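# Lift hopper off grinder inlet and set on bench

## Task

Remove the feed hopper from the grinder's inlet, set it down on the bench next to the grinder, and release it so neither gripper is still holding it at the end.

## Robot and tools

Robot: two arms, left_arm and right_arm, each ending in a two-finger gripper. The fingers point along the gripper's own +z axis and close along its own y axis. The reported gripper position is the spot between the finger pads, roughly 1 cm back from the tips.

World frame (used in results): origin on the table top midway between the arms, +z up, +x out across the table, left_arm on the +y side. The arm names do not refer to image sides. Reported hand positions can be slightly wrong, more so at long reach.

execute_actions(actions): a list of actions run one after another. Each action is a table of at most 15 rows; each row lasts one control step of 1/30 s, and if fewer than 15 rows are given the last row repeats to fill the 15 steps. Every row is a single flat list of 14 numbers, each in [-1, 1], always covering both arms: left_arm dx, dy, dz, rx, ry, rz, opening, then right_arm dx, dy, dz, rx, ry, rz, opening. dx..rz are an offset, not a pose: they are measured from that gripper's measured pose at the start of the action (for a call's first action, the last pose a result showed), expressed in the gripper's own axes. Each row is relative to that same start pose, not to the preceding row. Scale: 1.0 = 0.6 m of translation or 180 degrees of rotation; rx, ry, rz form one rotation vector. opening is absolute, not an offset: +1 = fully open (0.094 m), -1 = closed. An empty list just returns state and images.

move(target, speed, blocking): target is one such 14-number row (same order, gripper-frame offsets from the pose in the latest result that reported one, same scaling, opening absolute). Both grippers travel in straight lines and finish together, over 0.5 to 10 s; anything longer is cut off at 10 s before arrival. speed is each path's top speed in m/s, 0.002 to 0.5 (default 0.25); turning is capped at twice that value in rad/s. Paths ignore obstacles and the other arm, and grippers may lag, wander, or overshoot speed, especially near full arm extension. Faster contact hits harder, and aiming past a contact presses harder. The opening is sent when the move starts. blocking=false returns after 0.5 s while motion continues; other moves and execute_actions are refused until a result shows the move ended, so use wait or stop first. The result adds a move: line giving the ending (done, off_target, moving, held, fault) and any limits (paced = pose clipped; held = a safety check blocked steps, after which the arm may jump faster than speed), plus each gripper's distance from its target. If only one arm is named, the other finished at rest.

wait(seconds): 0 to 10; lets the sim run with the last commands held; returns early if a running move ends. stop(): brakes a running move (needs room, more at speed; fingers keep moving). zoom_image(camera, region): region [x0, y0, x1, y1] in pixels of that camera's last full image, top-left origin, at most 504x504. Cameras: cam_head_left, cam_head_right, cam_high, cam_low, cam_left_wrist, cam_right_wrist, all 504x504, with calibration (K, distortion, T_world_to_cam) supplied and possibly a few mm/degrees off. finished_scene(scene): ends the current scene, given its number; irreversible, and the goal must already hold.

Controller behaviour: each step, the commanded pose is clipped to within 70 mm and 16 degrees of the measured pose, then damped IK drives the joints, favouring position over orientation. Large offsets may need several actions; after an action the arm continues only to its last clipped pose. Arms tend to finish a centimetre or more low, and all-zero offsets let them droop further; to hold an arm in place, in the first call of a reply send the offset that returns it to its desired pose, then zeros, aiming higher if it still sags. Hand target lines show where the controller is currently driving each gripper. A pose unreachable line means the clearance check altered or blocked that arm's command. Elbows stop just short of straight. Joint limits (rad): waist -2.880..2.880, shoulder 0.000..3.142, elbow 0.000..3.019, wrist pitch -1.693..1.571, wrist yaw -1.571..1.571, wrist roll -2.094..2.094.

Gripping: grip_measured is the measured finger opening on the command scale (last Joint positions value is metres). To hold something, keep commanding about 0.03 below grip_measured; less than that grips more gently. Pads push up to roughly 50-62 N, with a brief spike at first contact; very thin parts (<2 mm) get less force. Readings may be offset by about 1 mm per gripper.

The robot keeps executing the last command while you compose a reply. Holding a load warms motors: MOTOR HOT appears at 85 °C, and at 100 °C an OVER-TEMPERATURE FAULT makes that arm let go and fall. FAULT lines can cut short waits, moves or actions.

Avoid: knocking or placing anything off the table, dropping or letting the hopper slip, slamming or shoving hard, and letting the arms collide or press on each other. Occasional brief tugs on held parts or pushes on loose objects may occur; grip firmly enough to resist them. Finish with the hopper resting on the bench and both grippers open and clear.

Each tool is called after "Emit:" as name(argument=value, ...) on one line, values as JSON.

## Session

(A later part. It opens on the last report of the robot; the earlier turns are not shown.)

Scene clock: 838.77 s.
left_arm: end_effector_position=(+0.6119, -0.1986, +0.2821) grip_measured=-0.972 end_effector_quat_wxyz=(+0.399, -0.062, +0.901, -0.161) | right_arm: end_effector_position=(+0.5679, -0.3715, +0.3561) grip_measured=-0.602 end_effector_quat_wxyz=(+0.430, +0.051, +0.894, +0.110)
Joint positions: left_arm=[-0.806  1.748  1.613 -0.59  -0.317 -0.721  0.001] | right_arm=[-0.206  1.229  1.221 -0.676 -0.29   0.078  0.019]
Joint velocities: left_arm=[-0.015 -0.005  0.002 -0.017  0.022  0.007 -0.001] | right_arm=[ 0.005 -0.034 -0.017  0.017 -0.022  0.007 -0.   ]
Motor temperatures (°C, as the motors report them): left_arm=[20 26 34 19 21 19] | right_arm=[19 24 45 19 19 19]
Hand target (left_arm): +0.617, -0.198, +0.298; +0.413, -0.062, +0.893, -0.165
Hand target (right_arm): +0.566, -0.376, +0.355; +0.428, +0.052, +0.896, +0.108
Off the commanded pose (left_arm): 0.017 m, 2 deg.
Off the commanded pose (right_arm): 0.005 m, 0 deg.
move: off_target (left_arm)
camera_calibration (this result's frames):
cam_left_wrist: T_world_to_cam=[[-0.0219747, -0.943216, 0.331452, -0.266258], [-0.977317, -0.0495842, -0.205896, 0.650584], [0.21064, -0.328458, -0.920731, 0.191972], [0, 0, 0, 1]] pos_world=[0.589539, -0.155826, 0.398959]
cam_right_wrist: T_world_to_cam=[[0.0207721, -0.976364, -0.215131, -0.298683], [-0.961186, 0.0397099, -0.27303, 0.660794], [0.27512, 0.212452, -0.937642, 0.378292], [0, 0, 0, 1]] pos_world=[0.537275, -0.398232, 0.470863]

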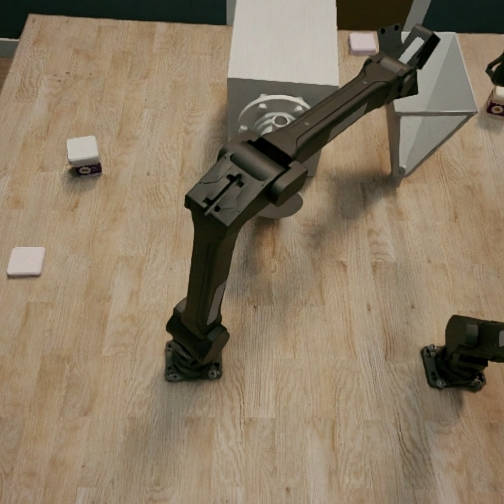

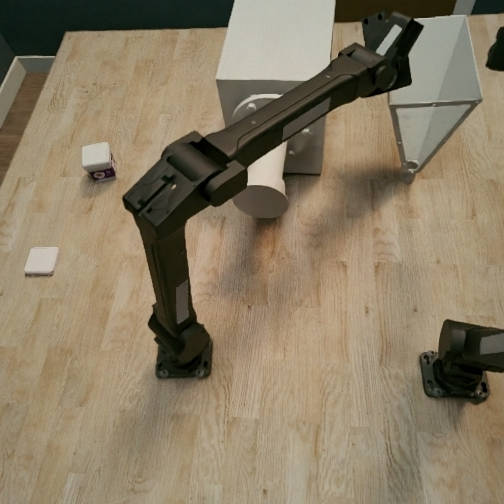

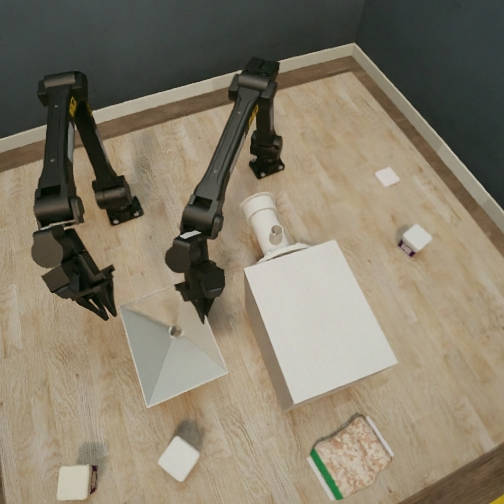

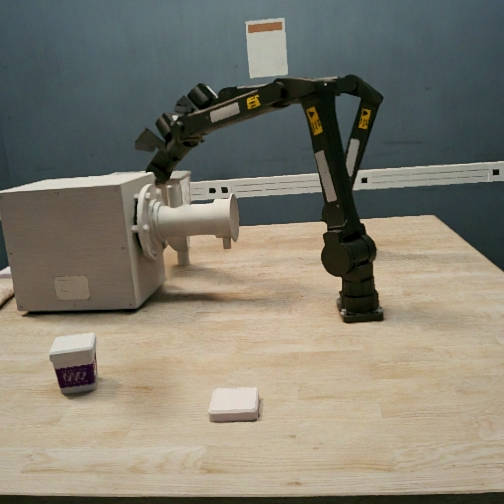

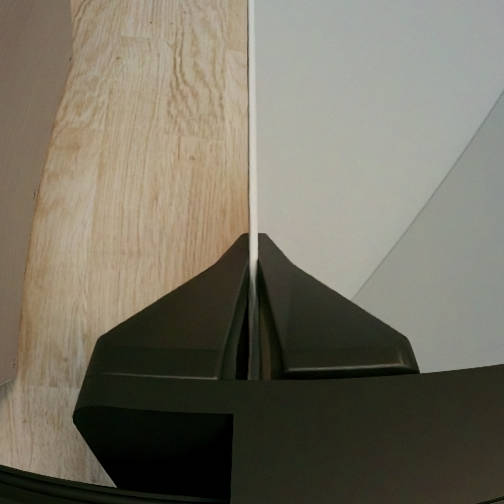

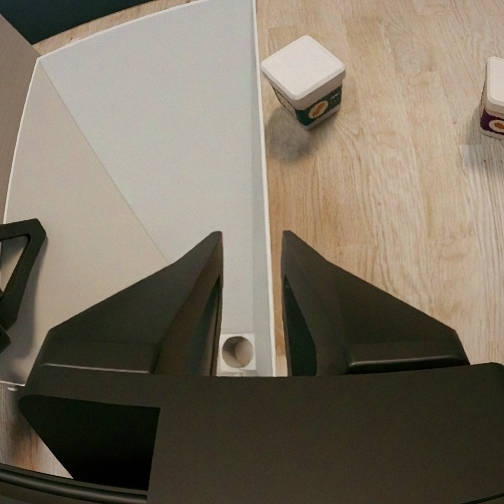

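Emit:
move(target=[-0.0235,-0.0068,-0.0099,0.003,-0.010,0,-1,0.0234,0.1194,-0.0616,0.2743,0.1626,0.4283,-0.3], speed=0.12)

Scene clock: 896.17 s.
left_arm: end_effector_position=(+0.6119, -0.1984, +0.2821) grip_measured=-0.972 end_effector_quat_wxyz=(+0.399, -0.062, +0.901, -0.161) | right_arm: end_effector_position=(+0.5256, -0.3086, +0.3666) grip_measured=-0.302 end_effector_quat_wxyz=(+0.046, +0.705, +0.706, +0.051)
Joint positions: left_arm=[-0.806  1.748  1.613 -0.59  -0.318 -0.722  0.001] | right_arm=[ 0.01   1.551  1.814 -1.697 -0.001  1.61   0.033]
Joint velocities: left_arm=[ 0.005 -0.015  0.007 -0.012  0.022  0.037 -0.   ] | right_arm=[ 0.005 -0.005 -0.012  0.012 -0.051 -0.007  0.   ]
Motor temperatures (°C, as the motors report them): left_arm=[20 26 33 19 21 19] | right_arm=[19 24 46 19 19 19]
Hand target (left_arm): +0.617, -0.198, +0.297; +0.413, -0.062, +0.894, -0.164
Hand target (right_arm): +0.529, -0.304, +0.385; +0.057, +0.705, +0.704, +0.066
Off the commanded pose (left_arm): 0.016 m, 2 deg.
Off the commanded pose (right_arm): 0.019 m, 8 deg.
joint sent to its limit (right arm) — the command would take joint 4 (wrist pitch) past its lower limit, so that joint was sent only as far as its limit.
move: off_target (left_arm, right_arm)
camera_calibration (this result's frames):
cam_left_wrist: T_world_to_cam=[[-0.0206823, -0.943173, 0.331658, -0.26694], [-0.977298, -0.0508909, -0.205669, 0.650263], [0.210859, -0.328382, -0.920708, 0.191856], [0, 0, 0, 1]] pos_world=[0.589525, -0.155676, 0.398915]
cam_right_wrist: T_world_to_cam=[[-0.990385, -0.0326512, -0.134432, 0.558953], [-0.104893, 0.810807, 0.575838, 0.0972042], [0.0901962, 0.584403, -0.806435, 0.550276], [0, 0, 0, 1]] pos_world=[0.514142, -0.382146, 0.462929]

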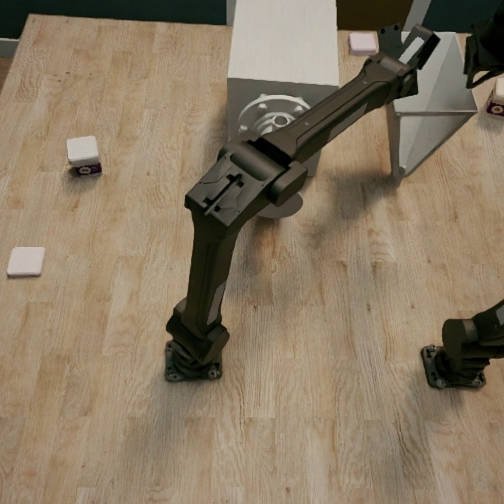

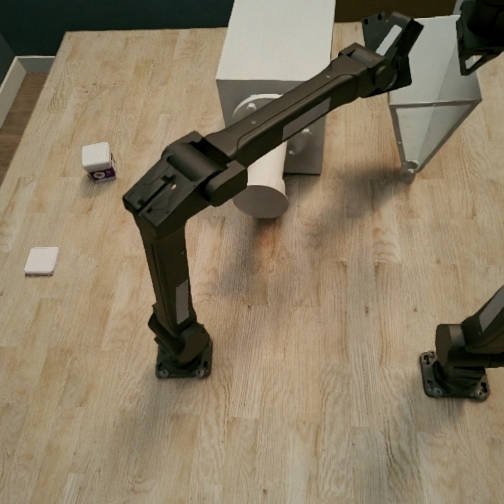

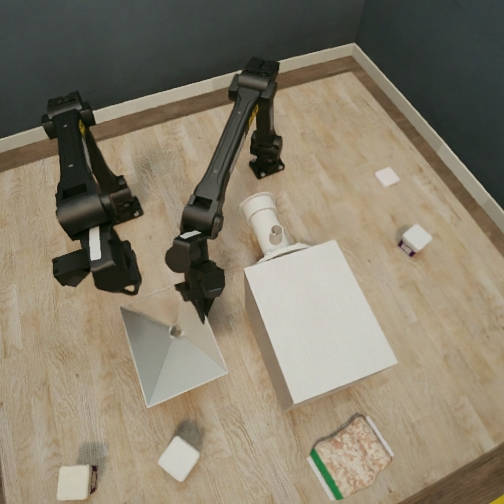

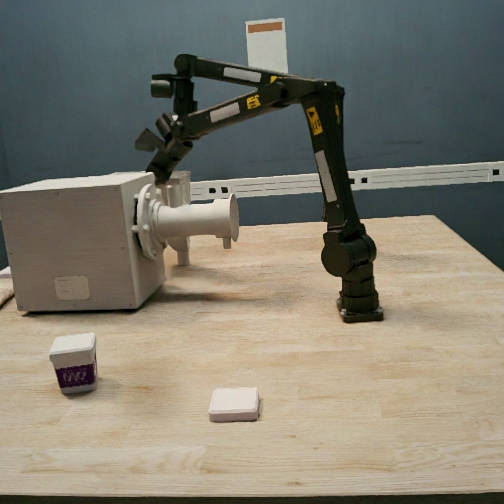

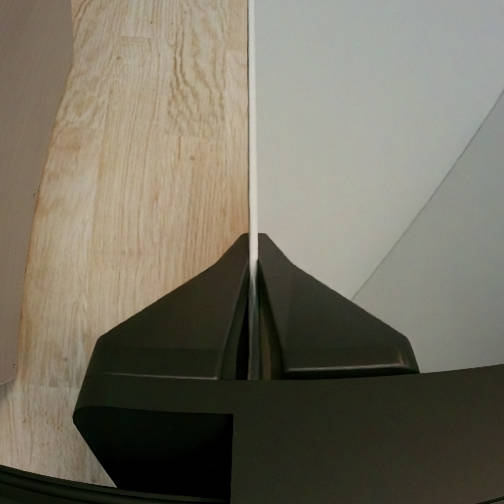

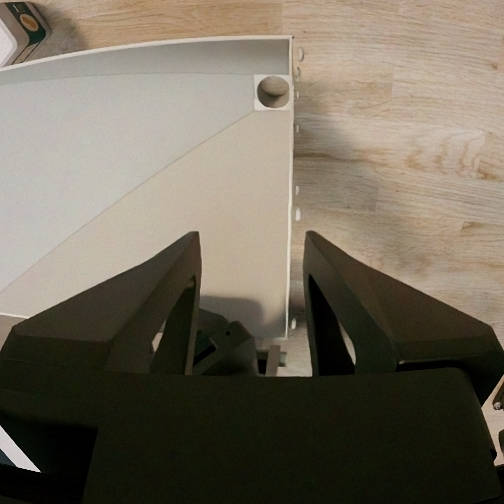

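Emit:
move(target=[-0.0235,-0.0068,-0.0099,0.003,-0.010,0,-1,0.0243,-0.0168,0.029,0,0,0,-0.3], speed=0.06)

Scene clock: 942.50 s.
left_arm: end_effector_position=(+0.6119, -0.1983, +0.2820) grip_measured=-0.972 end_effector_quat_wxyz=(+0.399, -0.063, +0.901, -0.160) | right_arm: end_effector_position=(+0.5187, -0.2971, +0.3443) grip_measured=-0.302 end_effector_quat_wxyz=(+0.040, +0.705, +0.707, +0.045)
Joint positions: left_arm=[-0.806  1.748  1.613 -0.591 -0.319 -0.723  0.001] | right_arm=[ 0.035  1.531  1.733 -1.653  0.002  1.634  0.033]
Joint velocities: left_arm=[-0.015 -0.005  0.002 -0.017 -0.081 -0.051 -0.001] | right_arm=[-0.015 -0.015 -0.007  0.007 -0.066  0.037 -0.   ]
Motor temperatures (°C, as the motors report them): left_arm=[20 27 33 19 21 19] | right_arm=[19 24 46 19 19 19]
Hand target (left_arm): +0.617, -0.197, +0.297; +0.413, -0.063, +0.894, -0.164
Hand target (right_arm): +0.518, -0.294, +0.348; +0.046, +0.705, +0.706, +0.050
Off the commanded pose (left_arm): 0.016 m, 2 deg.
Off the commanded pose (right_arm): 0.005 m, 1 deg.
move: off_target (left_arm)
camera_calibration (this result's frames):
cam_left_wrist: T_world_to_cam=[[-0.0198604, -0.943149, 0.331778, -0.267363], [-0.97732, -0.0516646, -0.205371, 0.650018], [0.210836, -0.328332, -0.920731, 0.191872], [0, 0, 0, 1]] pos_world=[0.589512, -0.155583, 0.398862]
cam_right_wrist: T_world_to_cam=[[-0.992499, -0.0340813, -0.117409, 0.544287], [-0.0961244, 0.810946, 0.577171, 0.0950038], [0.0755419, 0.584127, -0.808139, 0.534359], [0, 0, 0, 1]] pos_world=[0.50897, -0.370627, 0.440908]

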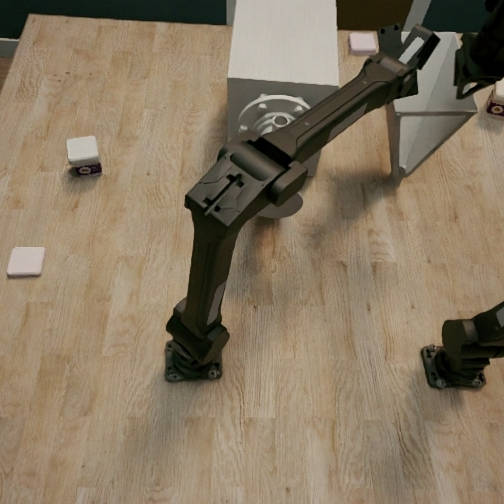

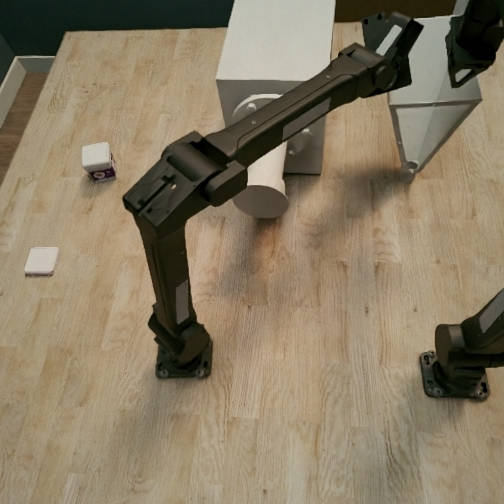

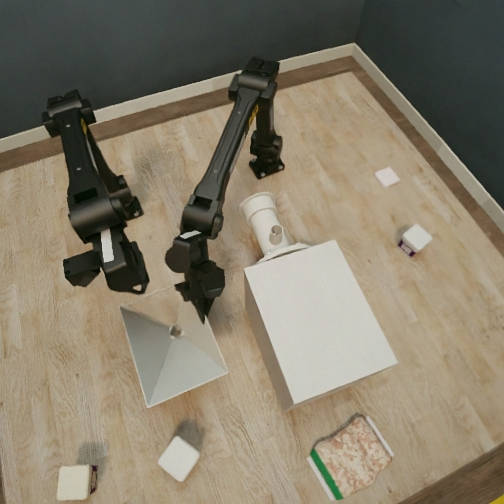

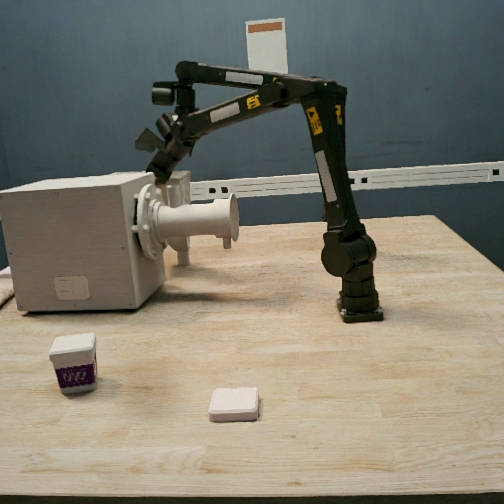

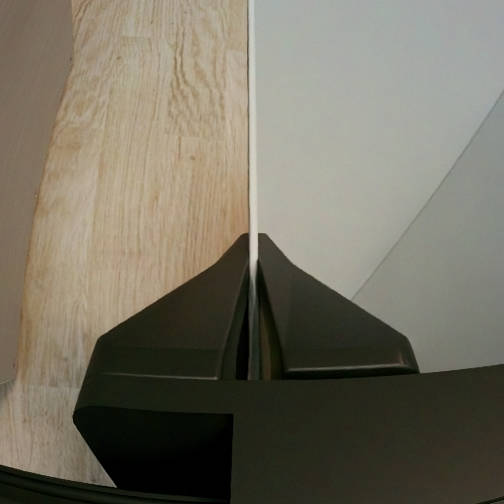

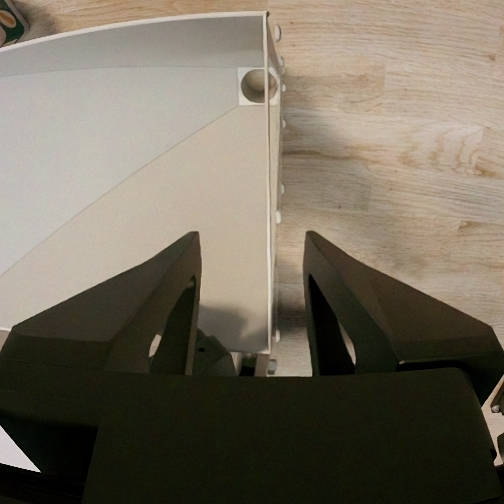

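Emit:
move(target=[-0.0235,-0.0068,-0.0099,0.003,-0.010,0,-1,0.003,-0.011,0.091,0,0,0,-0.3], speed=0.05)

Scene clock: 953.10 s.
left_arm: end_effector_position=(+0.6119, -0.1982, +0.2820) grip_measured=-0.972 end_effector_quat_wxyz=(+0.399, -0.063, +0.901, -0.160) | right_arm: end_effector_position=(+0.5190, -0.2971, +0.2859) grip_measured=-0.302 end_effector_quat_wxyz=(+0.035, +0.705, +0.707, +0.038)
Joint positions: left_arm=[-0.806  1.748  1.613 -0.591 -0.319 -0.724  0.001] | right_arm=[ 0.035  1.523  1.571 -1.516  0.002  1.635  0.033]
Joint velocities: left_arm=[-0.015 -0.005 -0.017 -0.007 -0.007 -0.037 -0.   ] | right_arm=[ 0.005  0.005 -0.007 -0.007 -0.037  0.051 -0.001]
Motor temperatures (°C, as the motors report them): left_arm=[20 27 33 19 21 19] | right_arm=[19 24 45 19 19 19]
Hand target (left_arm): +0.617, -0.197, +0.297; +0.413, -0.063, +0.894, -0.164
Hand target (right_arm): +0.519, -0.295, +0.289; +0.040, +0.705, +0.707, +0.044
Off the commanded pose (left_arm): 0.016 m, 2 deg.
Off the commanded pose (right_arm): 0.004 m, 1 deg.
move: off_target (left_arm)
camera_calibration (this result's frames):
cam_left_wrist: T_world_to_cam=[[-0.0188257, -0.943192, 0.331715, -0.267829], [-0.977291, -0.0526782, -0.205248, 0.64978], [0.211062, -0.328047, -0.920781, 0.191814], [0, 0, 0, 1]] pos_world=[0.589497, -0.155461, 0.398828]
cam_right_wrist: T_world_to_cam=[[-0.994364, -0.0330593, -0.100732, 0.534275], [-0.0855255, 0.81162, 0.577891, 0.123227], [0.0626512, 0.583249, -0.809874, 0.494038], [0, 0, 0, 1]] pos_world=[0.510851, -0.370498, 0.382715]

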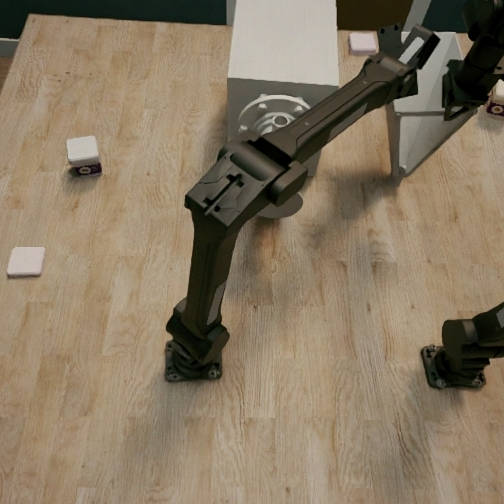

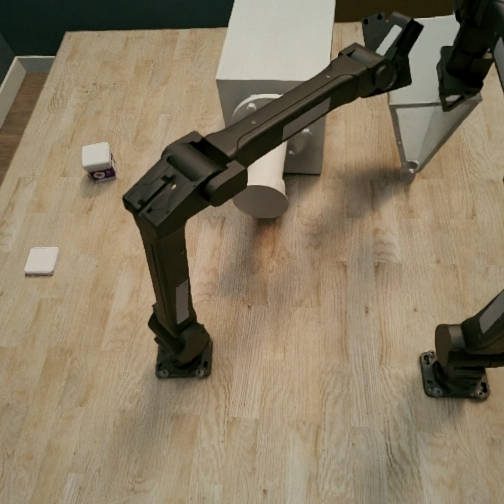

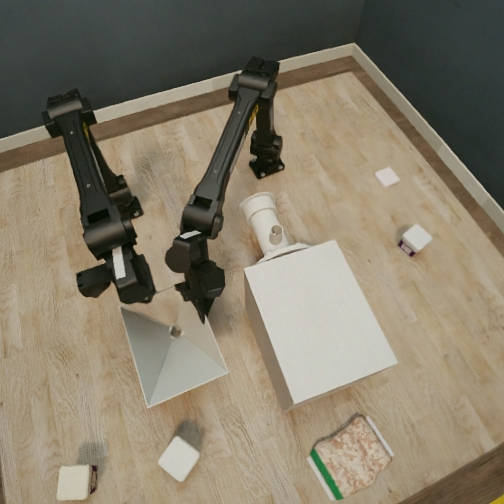

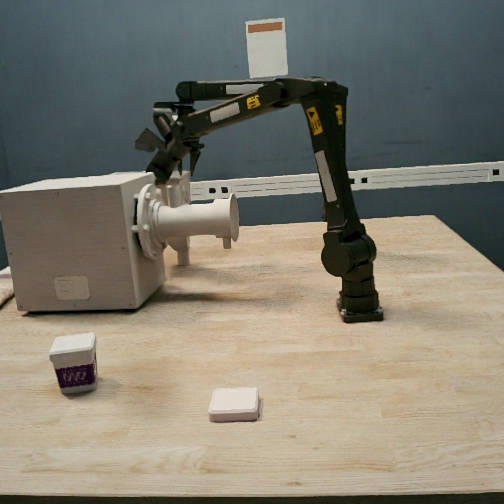

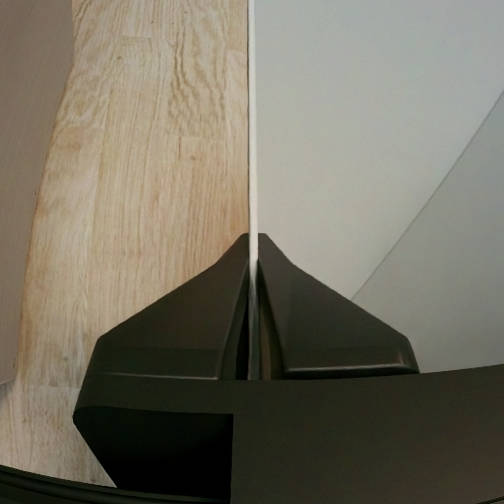

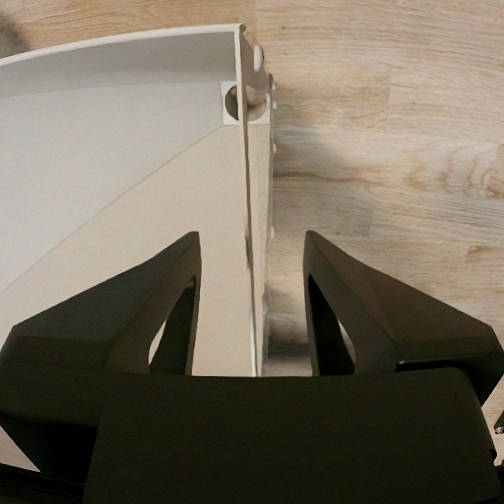

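Emit:
zoom_image(camera="cam_low", region=[120, 110, 240, 230])

Emit:
zoom_image(camera="cam_head_right", region=[380, 30, 504, 154])

Region (120, 110, 240, 230) of cam_low's 504x504 image, scaled by 4.200, with more detail than that image has.

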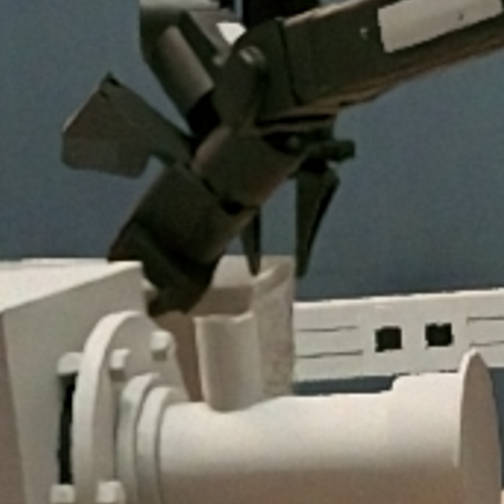

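Region (380, 30, 504, 154) of cam_head_right's 504x504 image, scaled by 4.065, with more detail than that image has.

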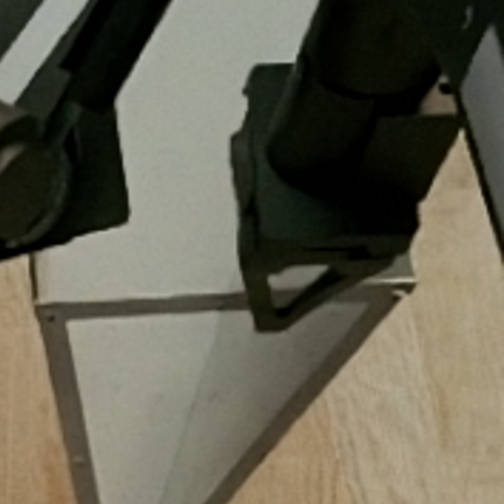

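Emit:
move(target=[-0.0235,-0.0068,-0.0099,0.003,-0.010,0,-1,0.003,-0.004,0.040,0,0,0,-0.3], speed=0.03)

Scene clock: 965.53 s.
left_arm: end_effector_position=(+0.6119, -0.1981, +0.2820) grip_measured=-0.972 end_effector_quat_wxyz=(+0.399, -0.064, +0.901, -0.160) | right_arm: end_effector_position=(+0.5178, -0.2971, +0.2632) grip_measured=-0.302 end_effector_quat_wxyz=(+0.033, +0.706, +0.707, +0.036)
Joint positions: left_arm=[-0.806  1.748  1.613 -0.592 -0.32  -0.725  0.001] | right_arm=[ 0.035  1.523  1.512 -1.463  0.002  1.635  0.033]
Joint velocities: left_arm=[-0.005  0.015 -0.007 -0.012 -0.081 -0.081 -0.   ] | right_arm=[ 0.005  0.015  0.007  0.007  0.051 -0.007 -0.   ]
Motor temperatures (°C, as the motors report them): left_arm=[20 27 33 19 21 19] | right_arm=[19 24 44 19 19 19]
Hand target (left_arm): +0.617, -0.197, +0.297; +0.413, -0.064, +0.894, -0.164
Hand target (right_arm): +0.519, -0.295, +0.262; +0.035, +0.705, +0.707, +0.038
Off the commanded pose (left_arm): 0.016 m, 2 deg.
Off the commanded pose (right_arm): 0.003 m, 0 deg.
move: off_target (left_arm)
camera_calibration (this result's frames):
cam_left_wrist: T_world_to_cam=[[-0.0177471, -0.943077, 0.332102, -0.268466], [-0.977317, -0.0537449, -0.204847, 0.649451], [0.211035, -0.328204, -0.920731, 0.191771], [0, 0, 0, 1]] pos_world=[0.589485, -0.15534, 0.398765]
cam_right_wrist: T_world_to_cam=[[-0.994959, -0.0330989, -0.0946606, 0.529478], [-0.0820055, 0.811855, 0.578072, 0.134512], [0.0577171, 0.58292, -0.810477, 0.478385], [0, 0, 0, 1]] pos_world=[0.510228, -0.37054, 0.360083]

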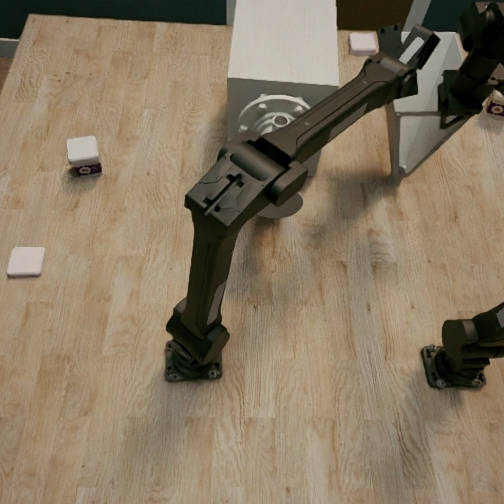

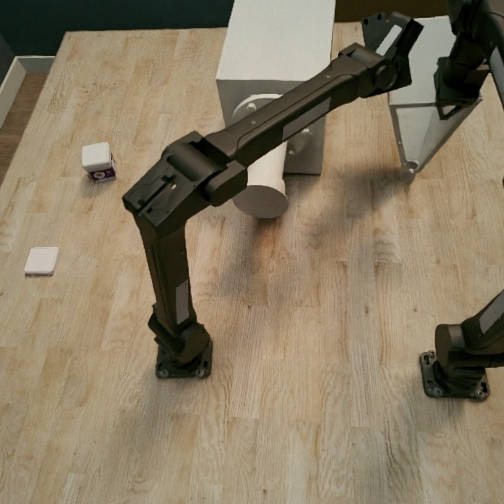

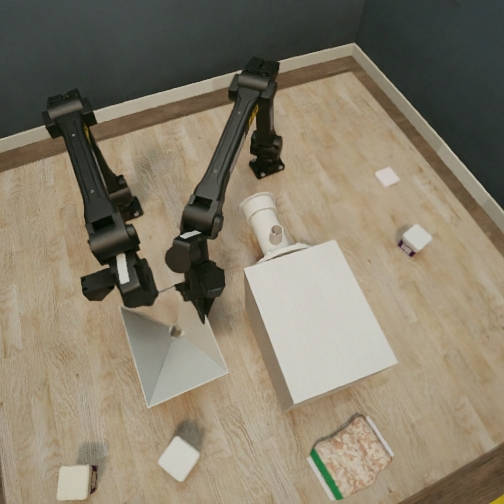

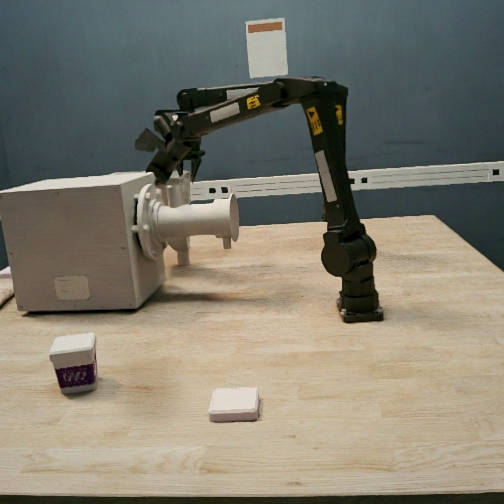

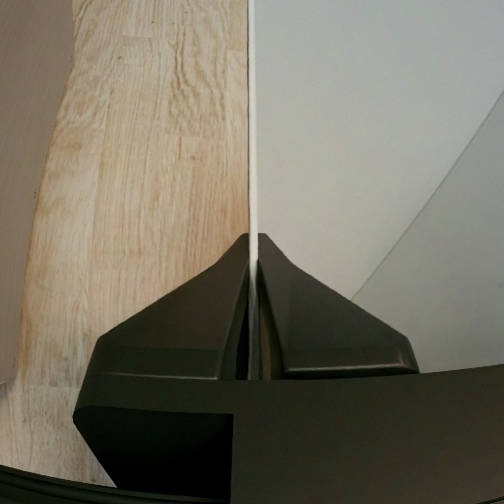

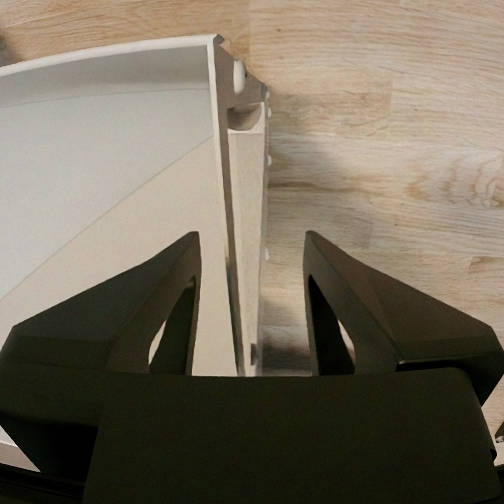

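Emit:
move(target=[-0.0235,-0.0068,-0.0099,0.003,-0.010,0,-1,0.003,0.004,0.004,0,0,-0.025,-0.6], speed=0.03)

Scene clock: 984.07 s.
left_arm: end_effector_position=(+0.6119, -0.1979, +0.2819) grip_measured=-0.972 end_effector_quat_wxyz=(+0.399, -0.064, +0.901, -0.160) | right_arm: end_effector_position=(+0.5179, -0.2971, +0.2632) grip_measured=-0.598 end_effector_quat_wxyz=(+0.034, +0.682, +0.730, +0.035)
Joint positions: left_arm=[-0.806  1.748  1.613 -0.592 -0.32  -0.726  0.001] | right_arm=[ 0.035  1.523  1.512 -1.462  0.002  1.57   0.019]
Joint velocities: left_arm=[-0.005 -0.015  0.007  0.017 -0.037  0.007  0.   ] | right_arm=[-0.015  0.015  0.002 -0.002 -0.081 -0.037 -0.   ]
Motor temperatures (°C, as the motors report them): left_arm=[20 27 33 19 21 19] | right_arm=[19 24 43 19 19 19]
Hand target (left_arm): +0.617, -0.197, +0.297; +0.413, -0.064, +0.894, -0.163
Hand target (right_arm): +0.520, -0.295, +0.261; +0.034, +0.677, +0.734, +0.035
Off the commanded pose (left_arm): 0.016 m, 2 deg.
Off the commanded pose (right_arm): 0.004 m, 1 deg.
move: off_target (left_arm)
camera_calibration (this result's frames):
cam_left_wrist: T_world_to_cam=[[-0.016713, -0.943118, 0.332039, -0.268931], [-0.977287, -0.0547583, -0.204726, 0.649212], [0.211262, -0.327919, -0.920781, 0.191713], [0, 0, 0, 1]] pos_world=[0.58947, -0.155218, 0.398731]
cam_right_wrist: T_world_to_cam=[[-0.990594, -0.0985552, -0.0949238, 0.507931], [-0.135323, 0.808416, 0.572845, 0.162475], [0.0202811, 0.580302, -0.814149, 0.49796], [0, 0, 0, 1]] pos_world=[0.515041, -0.370255, 0.360555]

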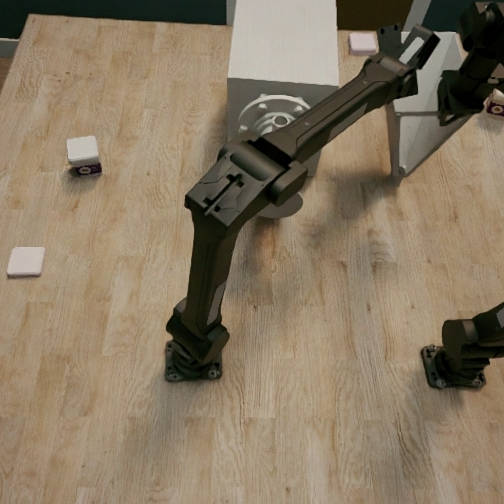

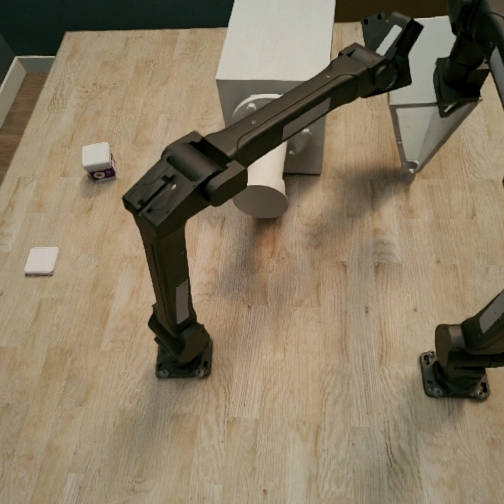

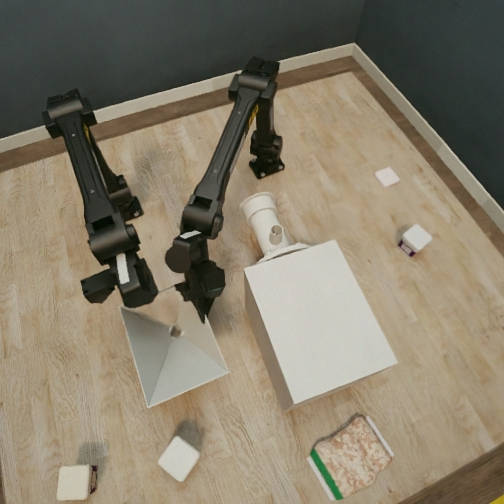

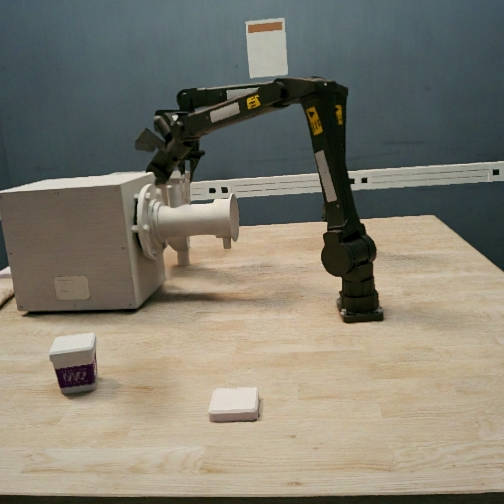

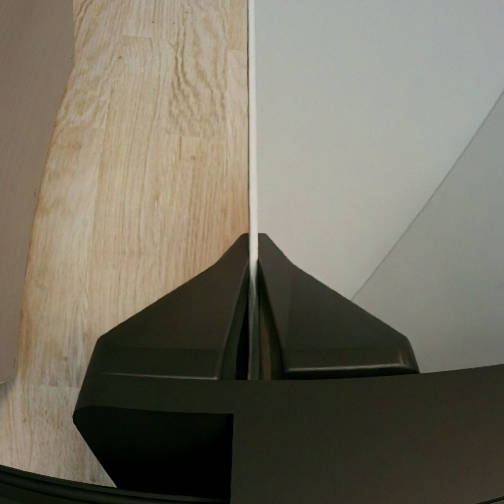

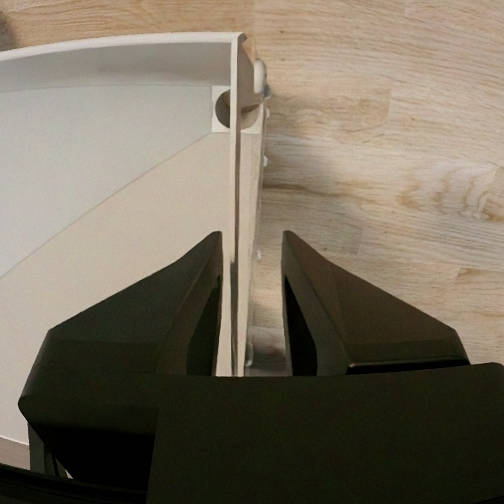

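Emit:
execute_actions(actions=[[[-0.0235,-0.0068,-0.0099,0.003,-0.010,0,-1,0.003,0.008,0.002,0,0,0,-0.7],[-0.0235,-0.0068,-0.0099,0.003,-0.010,0,-1,0.003,0.008,0.002,0,0,0,-0.7],[-0.0235,-0.0068,-0.0099,0.003,-0.010,0,-1,0.003,0.008,0.002,0,0,0,-0.7],[-0.0235,-0.0068,-0.0099,0.003,-0.010,0,-1,0.003,0.008,0.002,0,0,0,-0.75],[-0.0235,-0.0068,-0.0099,0.003,-0.010,0,-1,0.003,0.008,0.002,0,0,0,-0.75],[-0.0235,-0.0068,-0.0099,0.003,-0.010,0,-1,0.003,0.008,0.002,0,0,0,-0.75],[-0.0235,-0.0068,-0.0099,0.003,-0.010,0,-1,0.003,0.008,0.002,0,0,0,-0.8],[-0.0235,-0.0068,-0.0099,0.003,-0.010,0,-1,0.003,0.008,0.002,0,0,0,-0.8],[-0.0235,-0.0068,-0.0099,0.003,-0.010,0,-1,0.003,0.008,0.002,0,0,0,-0.8],[-0.0235,-0.0068,-0.0099,0.003,-0.010,0,-1,0.003,0.008,0.002,0,0,0,-0.84]],[[-0.0235,-0.0068,-0.0099,0.003,-0.010,0,-1,0.0,0.0,-0.004,0,0,0,-0.87],[-0.0235,-0.0068,-0.0099,0.003,-0.010,0,-1,0.0,0.0,-0.004,0,0,0,-0.87],[-0.0235,-0.0068,-0.0099,0.003,-0.010,0,-1,0.0,0.0,-0.004,0,0,0,-0.87],[-0.0235,-0.0068,-0.0099,0.003,-0.010,0,-1,0.0,0.0,-0.004,0,0,0,-0.89],[-0.0235,-0.0068,-0.0099,0.003,-0.010,0,-1,0.0,0.0,-0.004,0,0,0,-0.89],[-0.0235,-0.0068,-0.0099,0.003,-0.010,0,-1,0.0,0.0,-0.004,0,0,0,-0.89],[-0.0235,-0.0068,-0.0099,0.003,-0.010,0,-1,0.0,0.0,-0.004,0,0,0,-0.91],[-0.0235,-0.0068,-0.0099,0.003,-0.010,0,-1,0.0,0.0,-0.004,0,0,0,-0.91],[-0.0235,-0.0068,-0.0099,0.003,-0.010,0,-1,0.0,0.0,-0.004,0,0,0,-0.91],[-0.0235,-0.0068,-0.0099,0.003,-0.010,0,-1,0.0,0.0,-0.004,0,0,0,-0.93]]])

Scene clock: 1000.57 s.
left_arm: end_effector_position=(+0.6115, -0.1983, +0.2824) grip_measured=-0.972 end_effector_quat_wxyz=(+0.399, -0.063, +0.901, -0.160) | right_arm: end_effector_position=(+0.5189, -0.2973, +0.2631) grip_measured=-0.909 end_effector_quat_wxyz=(+0.035, +0.690, +0.722, +0.036)
Joint positions: left_arm=[-0.807  1.747  1.613 -0.592 -0.32  -0.724  0.001] | right_arm=[ 0.035  1.523  1.512 -1.458  0.003  1.592  0.004]
Joint velocities: left_arm=[ 0.005 -0.005 -0.002 -0.051  0.022  0.022 -0.001] | right_arm=[-0.015 -0.005 -0.007 -0.002 -0.007 -0.066 -0.   ]
Motor temperatures (°C, as the motors report them): left_arm=[20 27 33 19 21 19] | right_arm=[19 24 43 19 19 19]
Hand target (left_arm): +0.617, -0.197, +0.297; +0.413, -0.065, +0.894, -0.163
Hand target (right_arm): +0.519, -0.297, +0.266; +0.036, +0.682, +0.730, +0.037
Off the commanded pose (left_arm): 0.016 m, 2 deg.
Off the commanded pose (right_arm): 0.002 m, 1 deg.
camera_calibration (this result's frames):
cam_left_wrist: T_world_to_cam=[[-0.0186494, -0.943292, 0.331438, -0.268129], [-0.977188, -0.052945, -0.205669, 0.649458], [0.211554, -0.327713, -0.920787, 0.192032], [0, 0, 0, 1]] pos_world=[0.589018, -0.155606, 0.399262]
cam_right_wrist: T_world_to_cam=[[-0.992231, -0.07611, -0.0984167, 0.517336], [-0.119054, 0.81052, 0.573484, 0.154778], [0.0361208, 0.580745, -0.813284, 0.489635], [0, 0, 0, 1]] pos_world=[0.514058, -0.370429, 0.360364]

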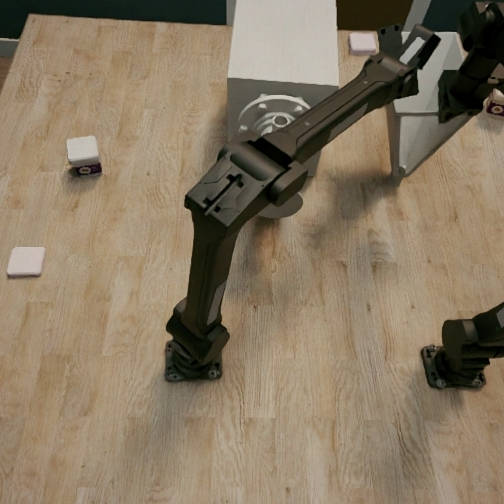

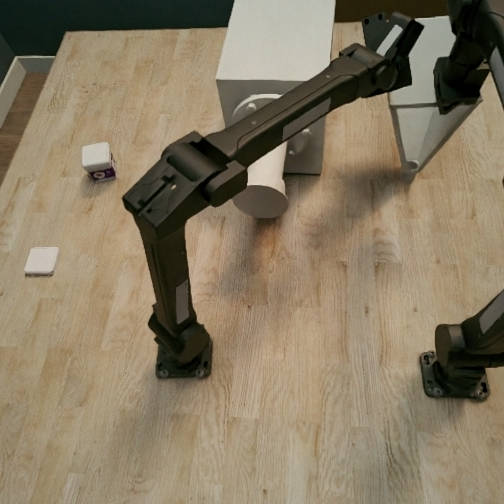

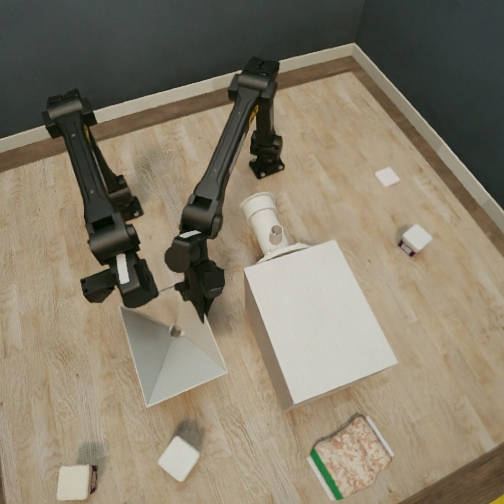

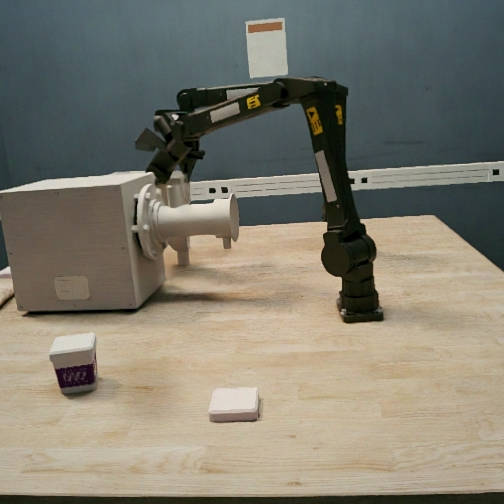

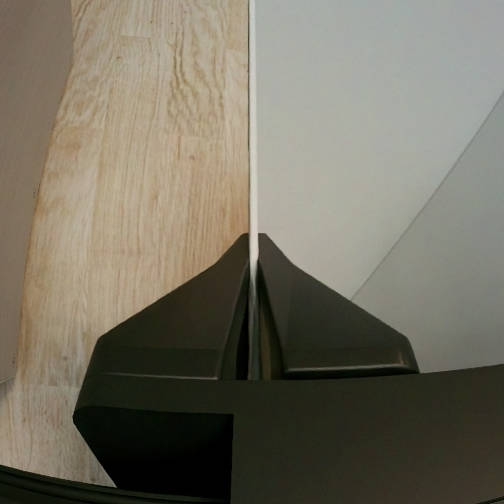

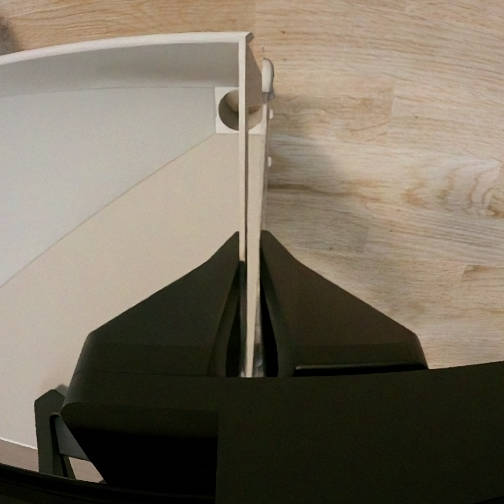

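Emit:
execute_actions(actions=[[[-0.0235,-0.0068,-0.0099,0.003,-0.010,0,-1,0.0,0.0,-0.004,0,0,0,-0.95]],[[-0.018,-0.005,-0.008,0.0,-0.008,0,-0.95,0.0,0.0,-0.006,0,0,0,-0.95],[-0.018,-0.005,-0.008,0.0,-0.008,0,-0.95,0.0,0.0,-0.006,0,0,0,-0.95],[-0.018,-0.005,-0.008,0.0,-0.008,0,-0.95,0.0,0.0,-0.006,0,0,0,-0.95],[-0.018,-0.005,-0.008,0.0,-0.008,0,-0.93,0.0,0.0,-0.006,0,0,0,-0.95],[-0.018,-0.005,-0.008,0.0,-0.008,0,-0.93,0.0,0.0,-0.006,0,0,0,-0.95],[-0.018,-0.005,-0.008,0.0,-0.008,0,-0.93,0.0,0.0,-0.006,0,0,0,-0.95],[-0.018,-0.005,-0.008,0.0,-0.008,0,-0.90,0.0,0.0,-0.006,0,0,0,-0.95],[-0.018,-0.005,-0.008,0.0,-0.008,0,-0.90,0.0,0.0,-0.006,0,0,0,-0.95],[-0.018,-0.005,-0.008,0.0,-0.008,0,-0.90,0.0,0.0,-0.006,0,0,0,-0.95],[-0.018,-0.005,-0.008,0.0,-0.008,0,-0.86,0.0,0.0,-0.006,0,0,0,-0.95]]])

Scene clock: 1009.80 s.
left_arm: end_effector_position=(+0.6117, -0.1974, +0.2829) grip_measured=-0.863 end_effector_quat_wxyz=(+0.403, -0.064, +0.900, -0.155) | right_arm: end_effector_position=(+0.5157, -0.2975, +0.2628) grip_measured=-0.918 end_effector_quat_wxyz=(+0.031, +0.695, +0.718, +0.032)
Joint positions: left_arm=[-0.808  1.747  1.613 -0.592 -0.334 -0.722  0.006] | right_arm=[ 0.035  1.523  1.512 -1.471  0.003  1.605  0.004]
Joint velocities: left_arm=[-0.005  0.005  0.012 -0.002  0.007  0.051 -0.001] | right_arm=[-0.005  0.015  0.007 -0.002  0.037 -0.081 -0.   ]
Motor temperatures (°C, as the motors report them): left_arm=[20 27 33 19 21 19] | right_arm=[19 24 43 19 19 19]
Hand target (left_arm): +0.615, -0.198, +0.294; +0.410, -0.064, +0.896, -0.159
Hand target (right_arm): +0.518, -0.297, +0.267; +0.034, +0.693, +0.719, +0.036
Off the commanded pose (left_arm): 0.012 m, 1 deg.
Off the commanded pose (right_arm): 0.004 m, 1 deg.
camera_calibration (this result's frames):
cam_left_wrist: T_world_to_cam=[[-0.0144956, -0.946122, 0.323485, -0.26828], [-0.975473, -0.0576839, -0.212425, 0.649742], [0.21964, -0.31863, -0.922081, 0.189949], [0, 0, 0, 1]] pos_world=[0.588197, -0.155823, 0.399954]
cam_right_wrist: T_world_to_cam=[[-0.994325, -0.0632499, -0.0855455, 0.51567], [-0.10111, 0.811954, 0.574898, 0.145598], [0.0330968, 0.580285, -0.813741, 0.491209], [0, 0, 0, 1]] pos_world=[0.511207, -0.370644, 0.360126]

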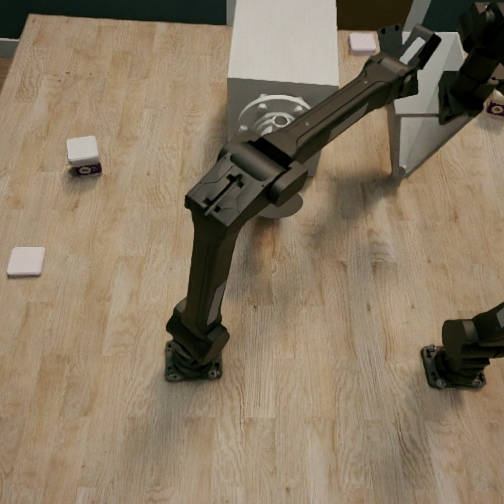

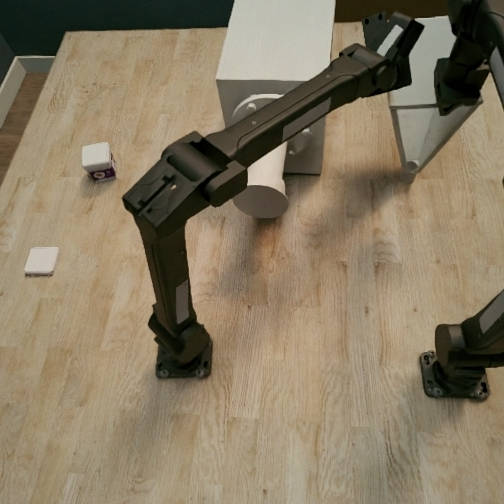

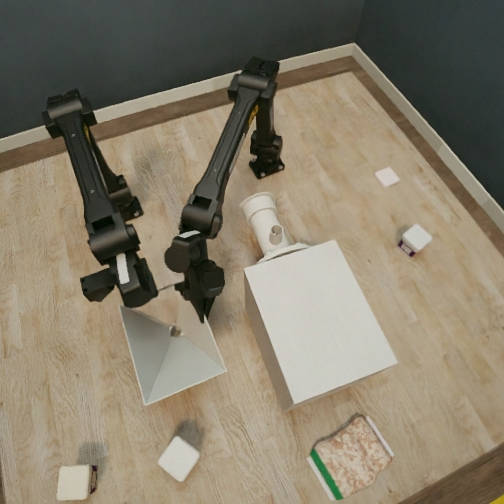

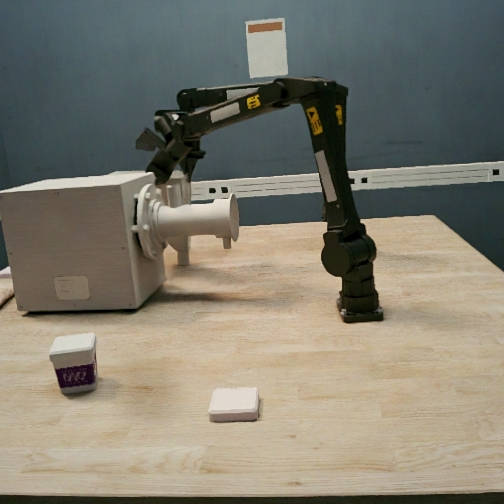

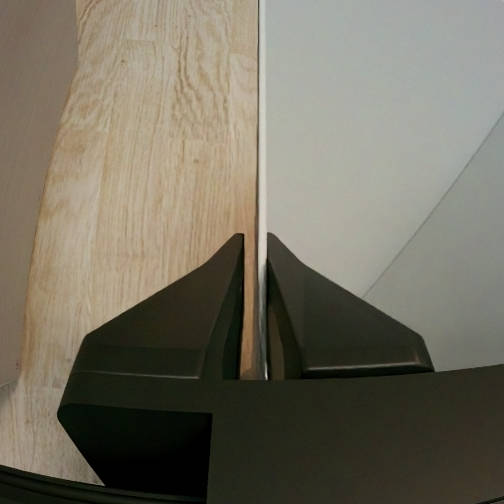

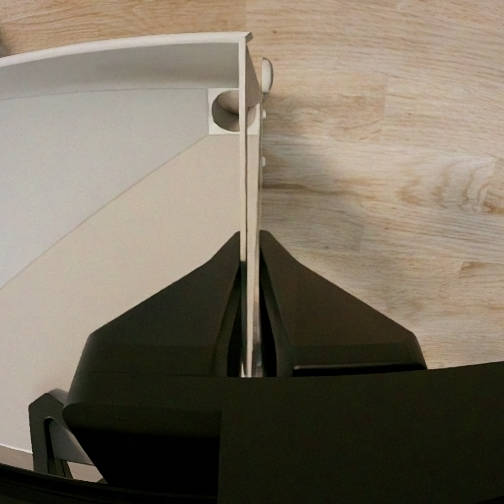

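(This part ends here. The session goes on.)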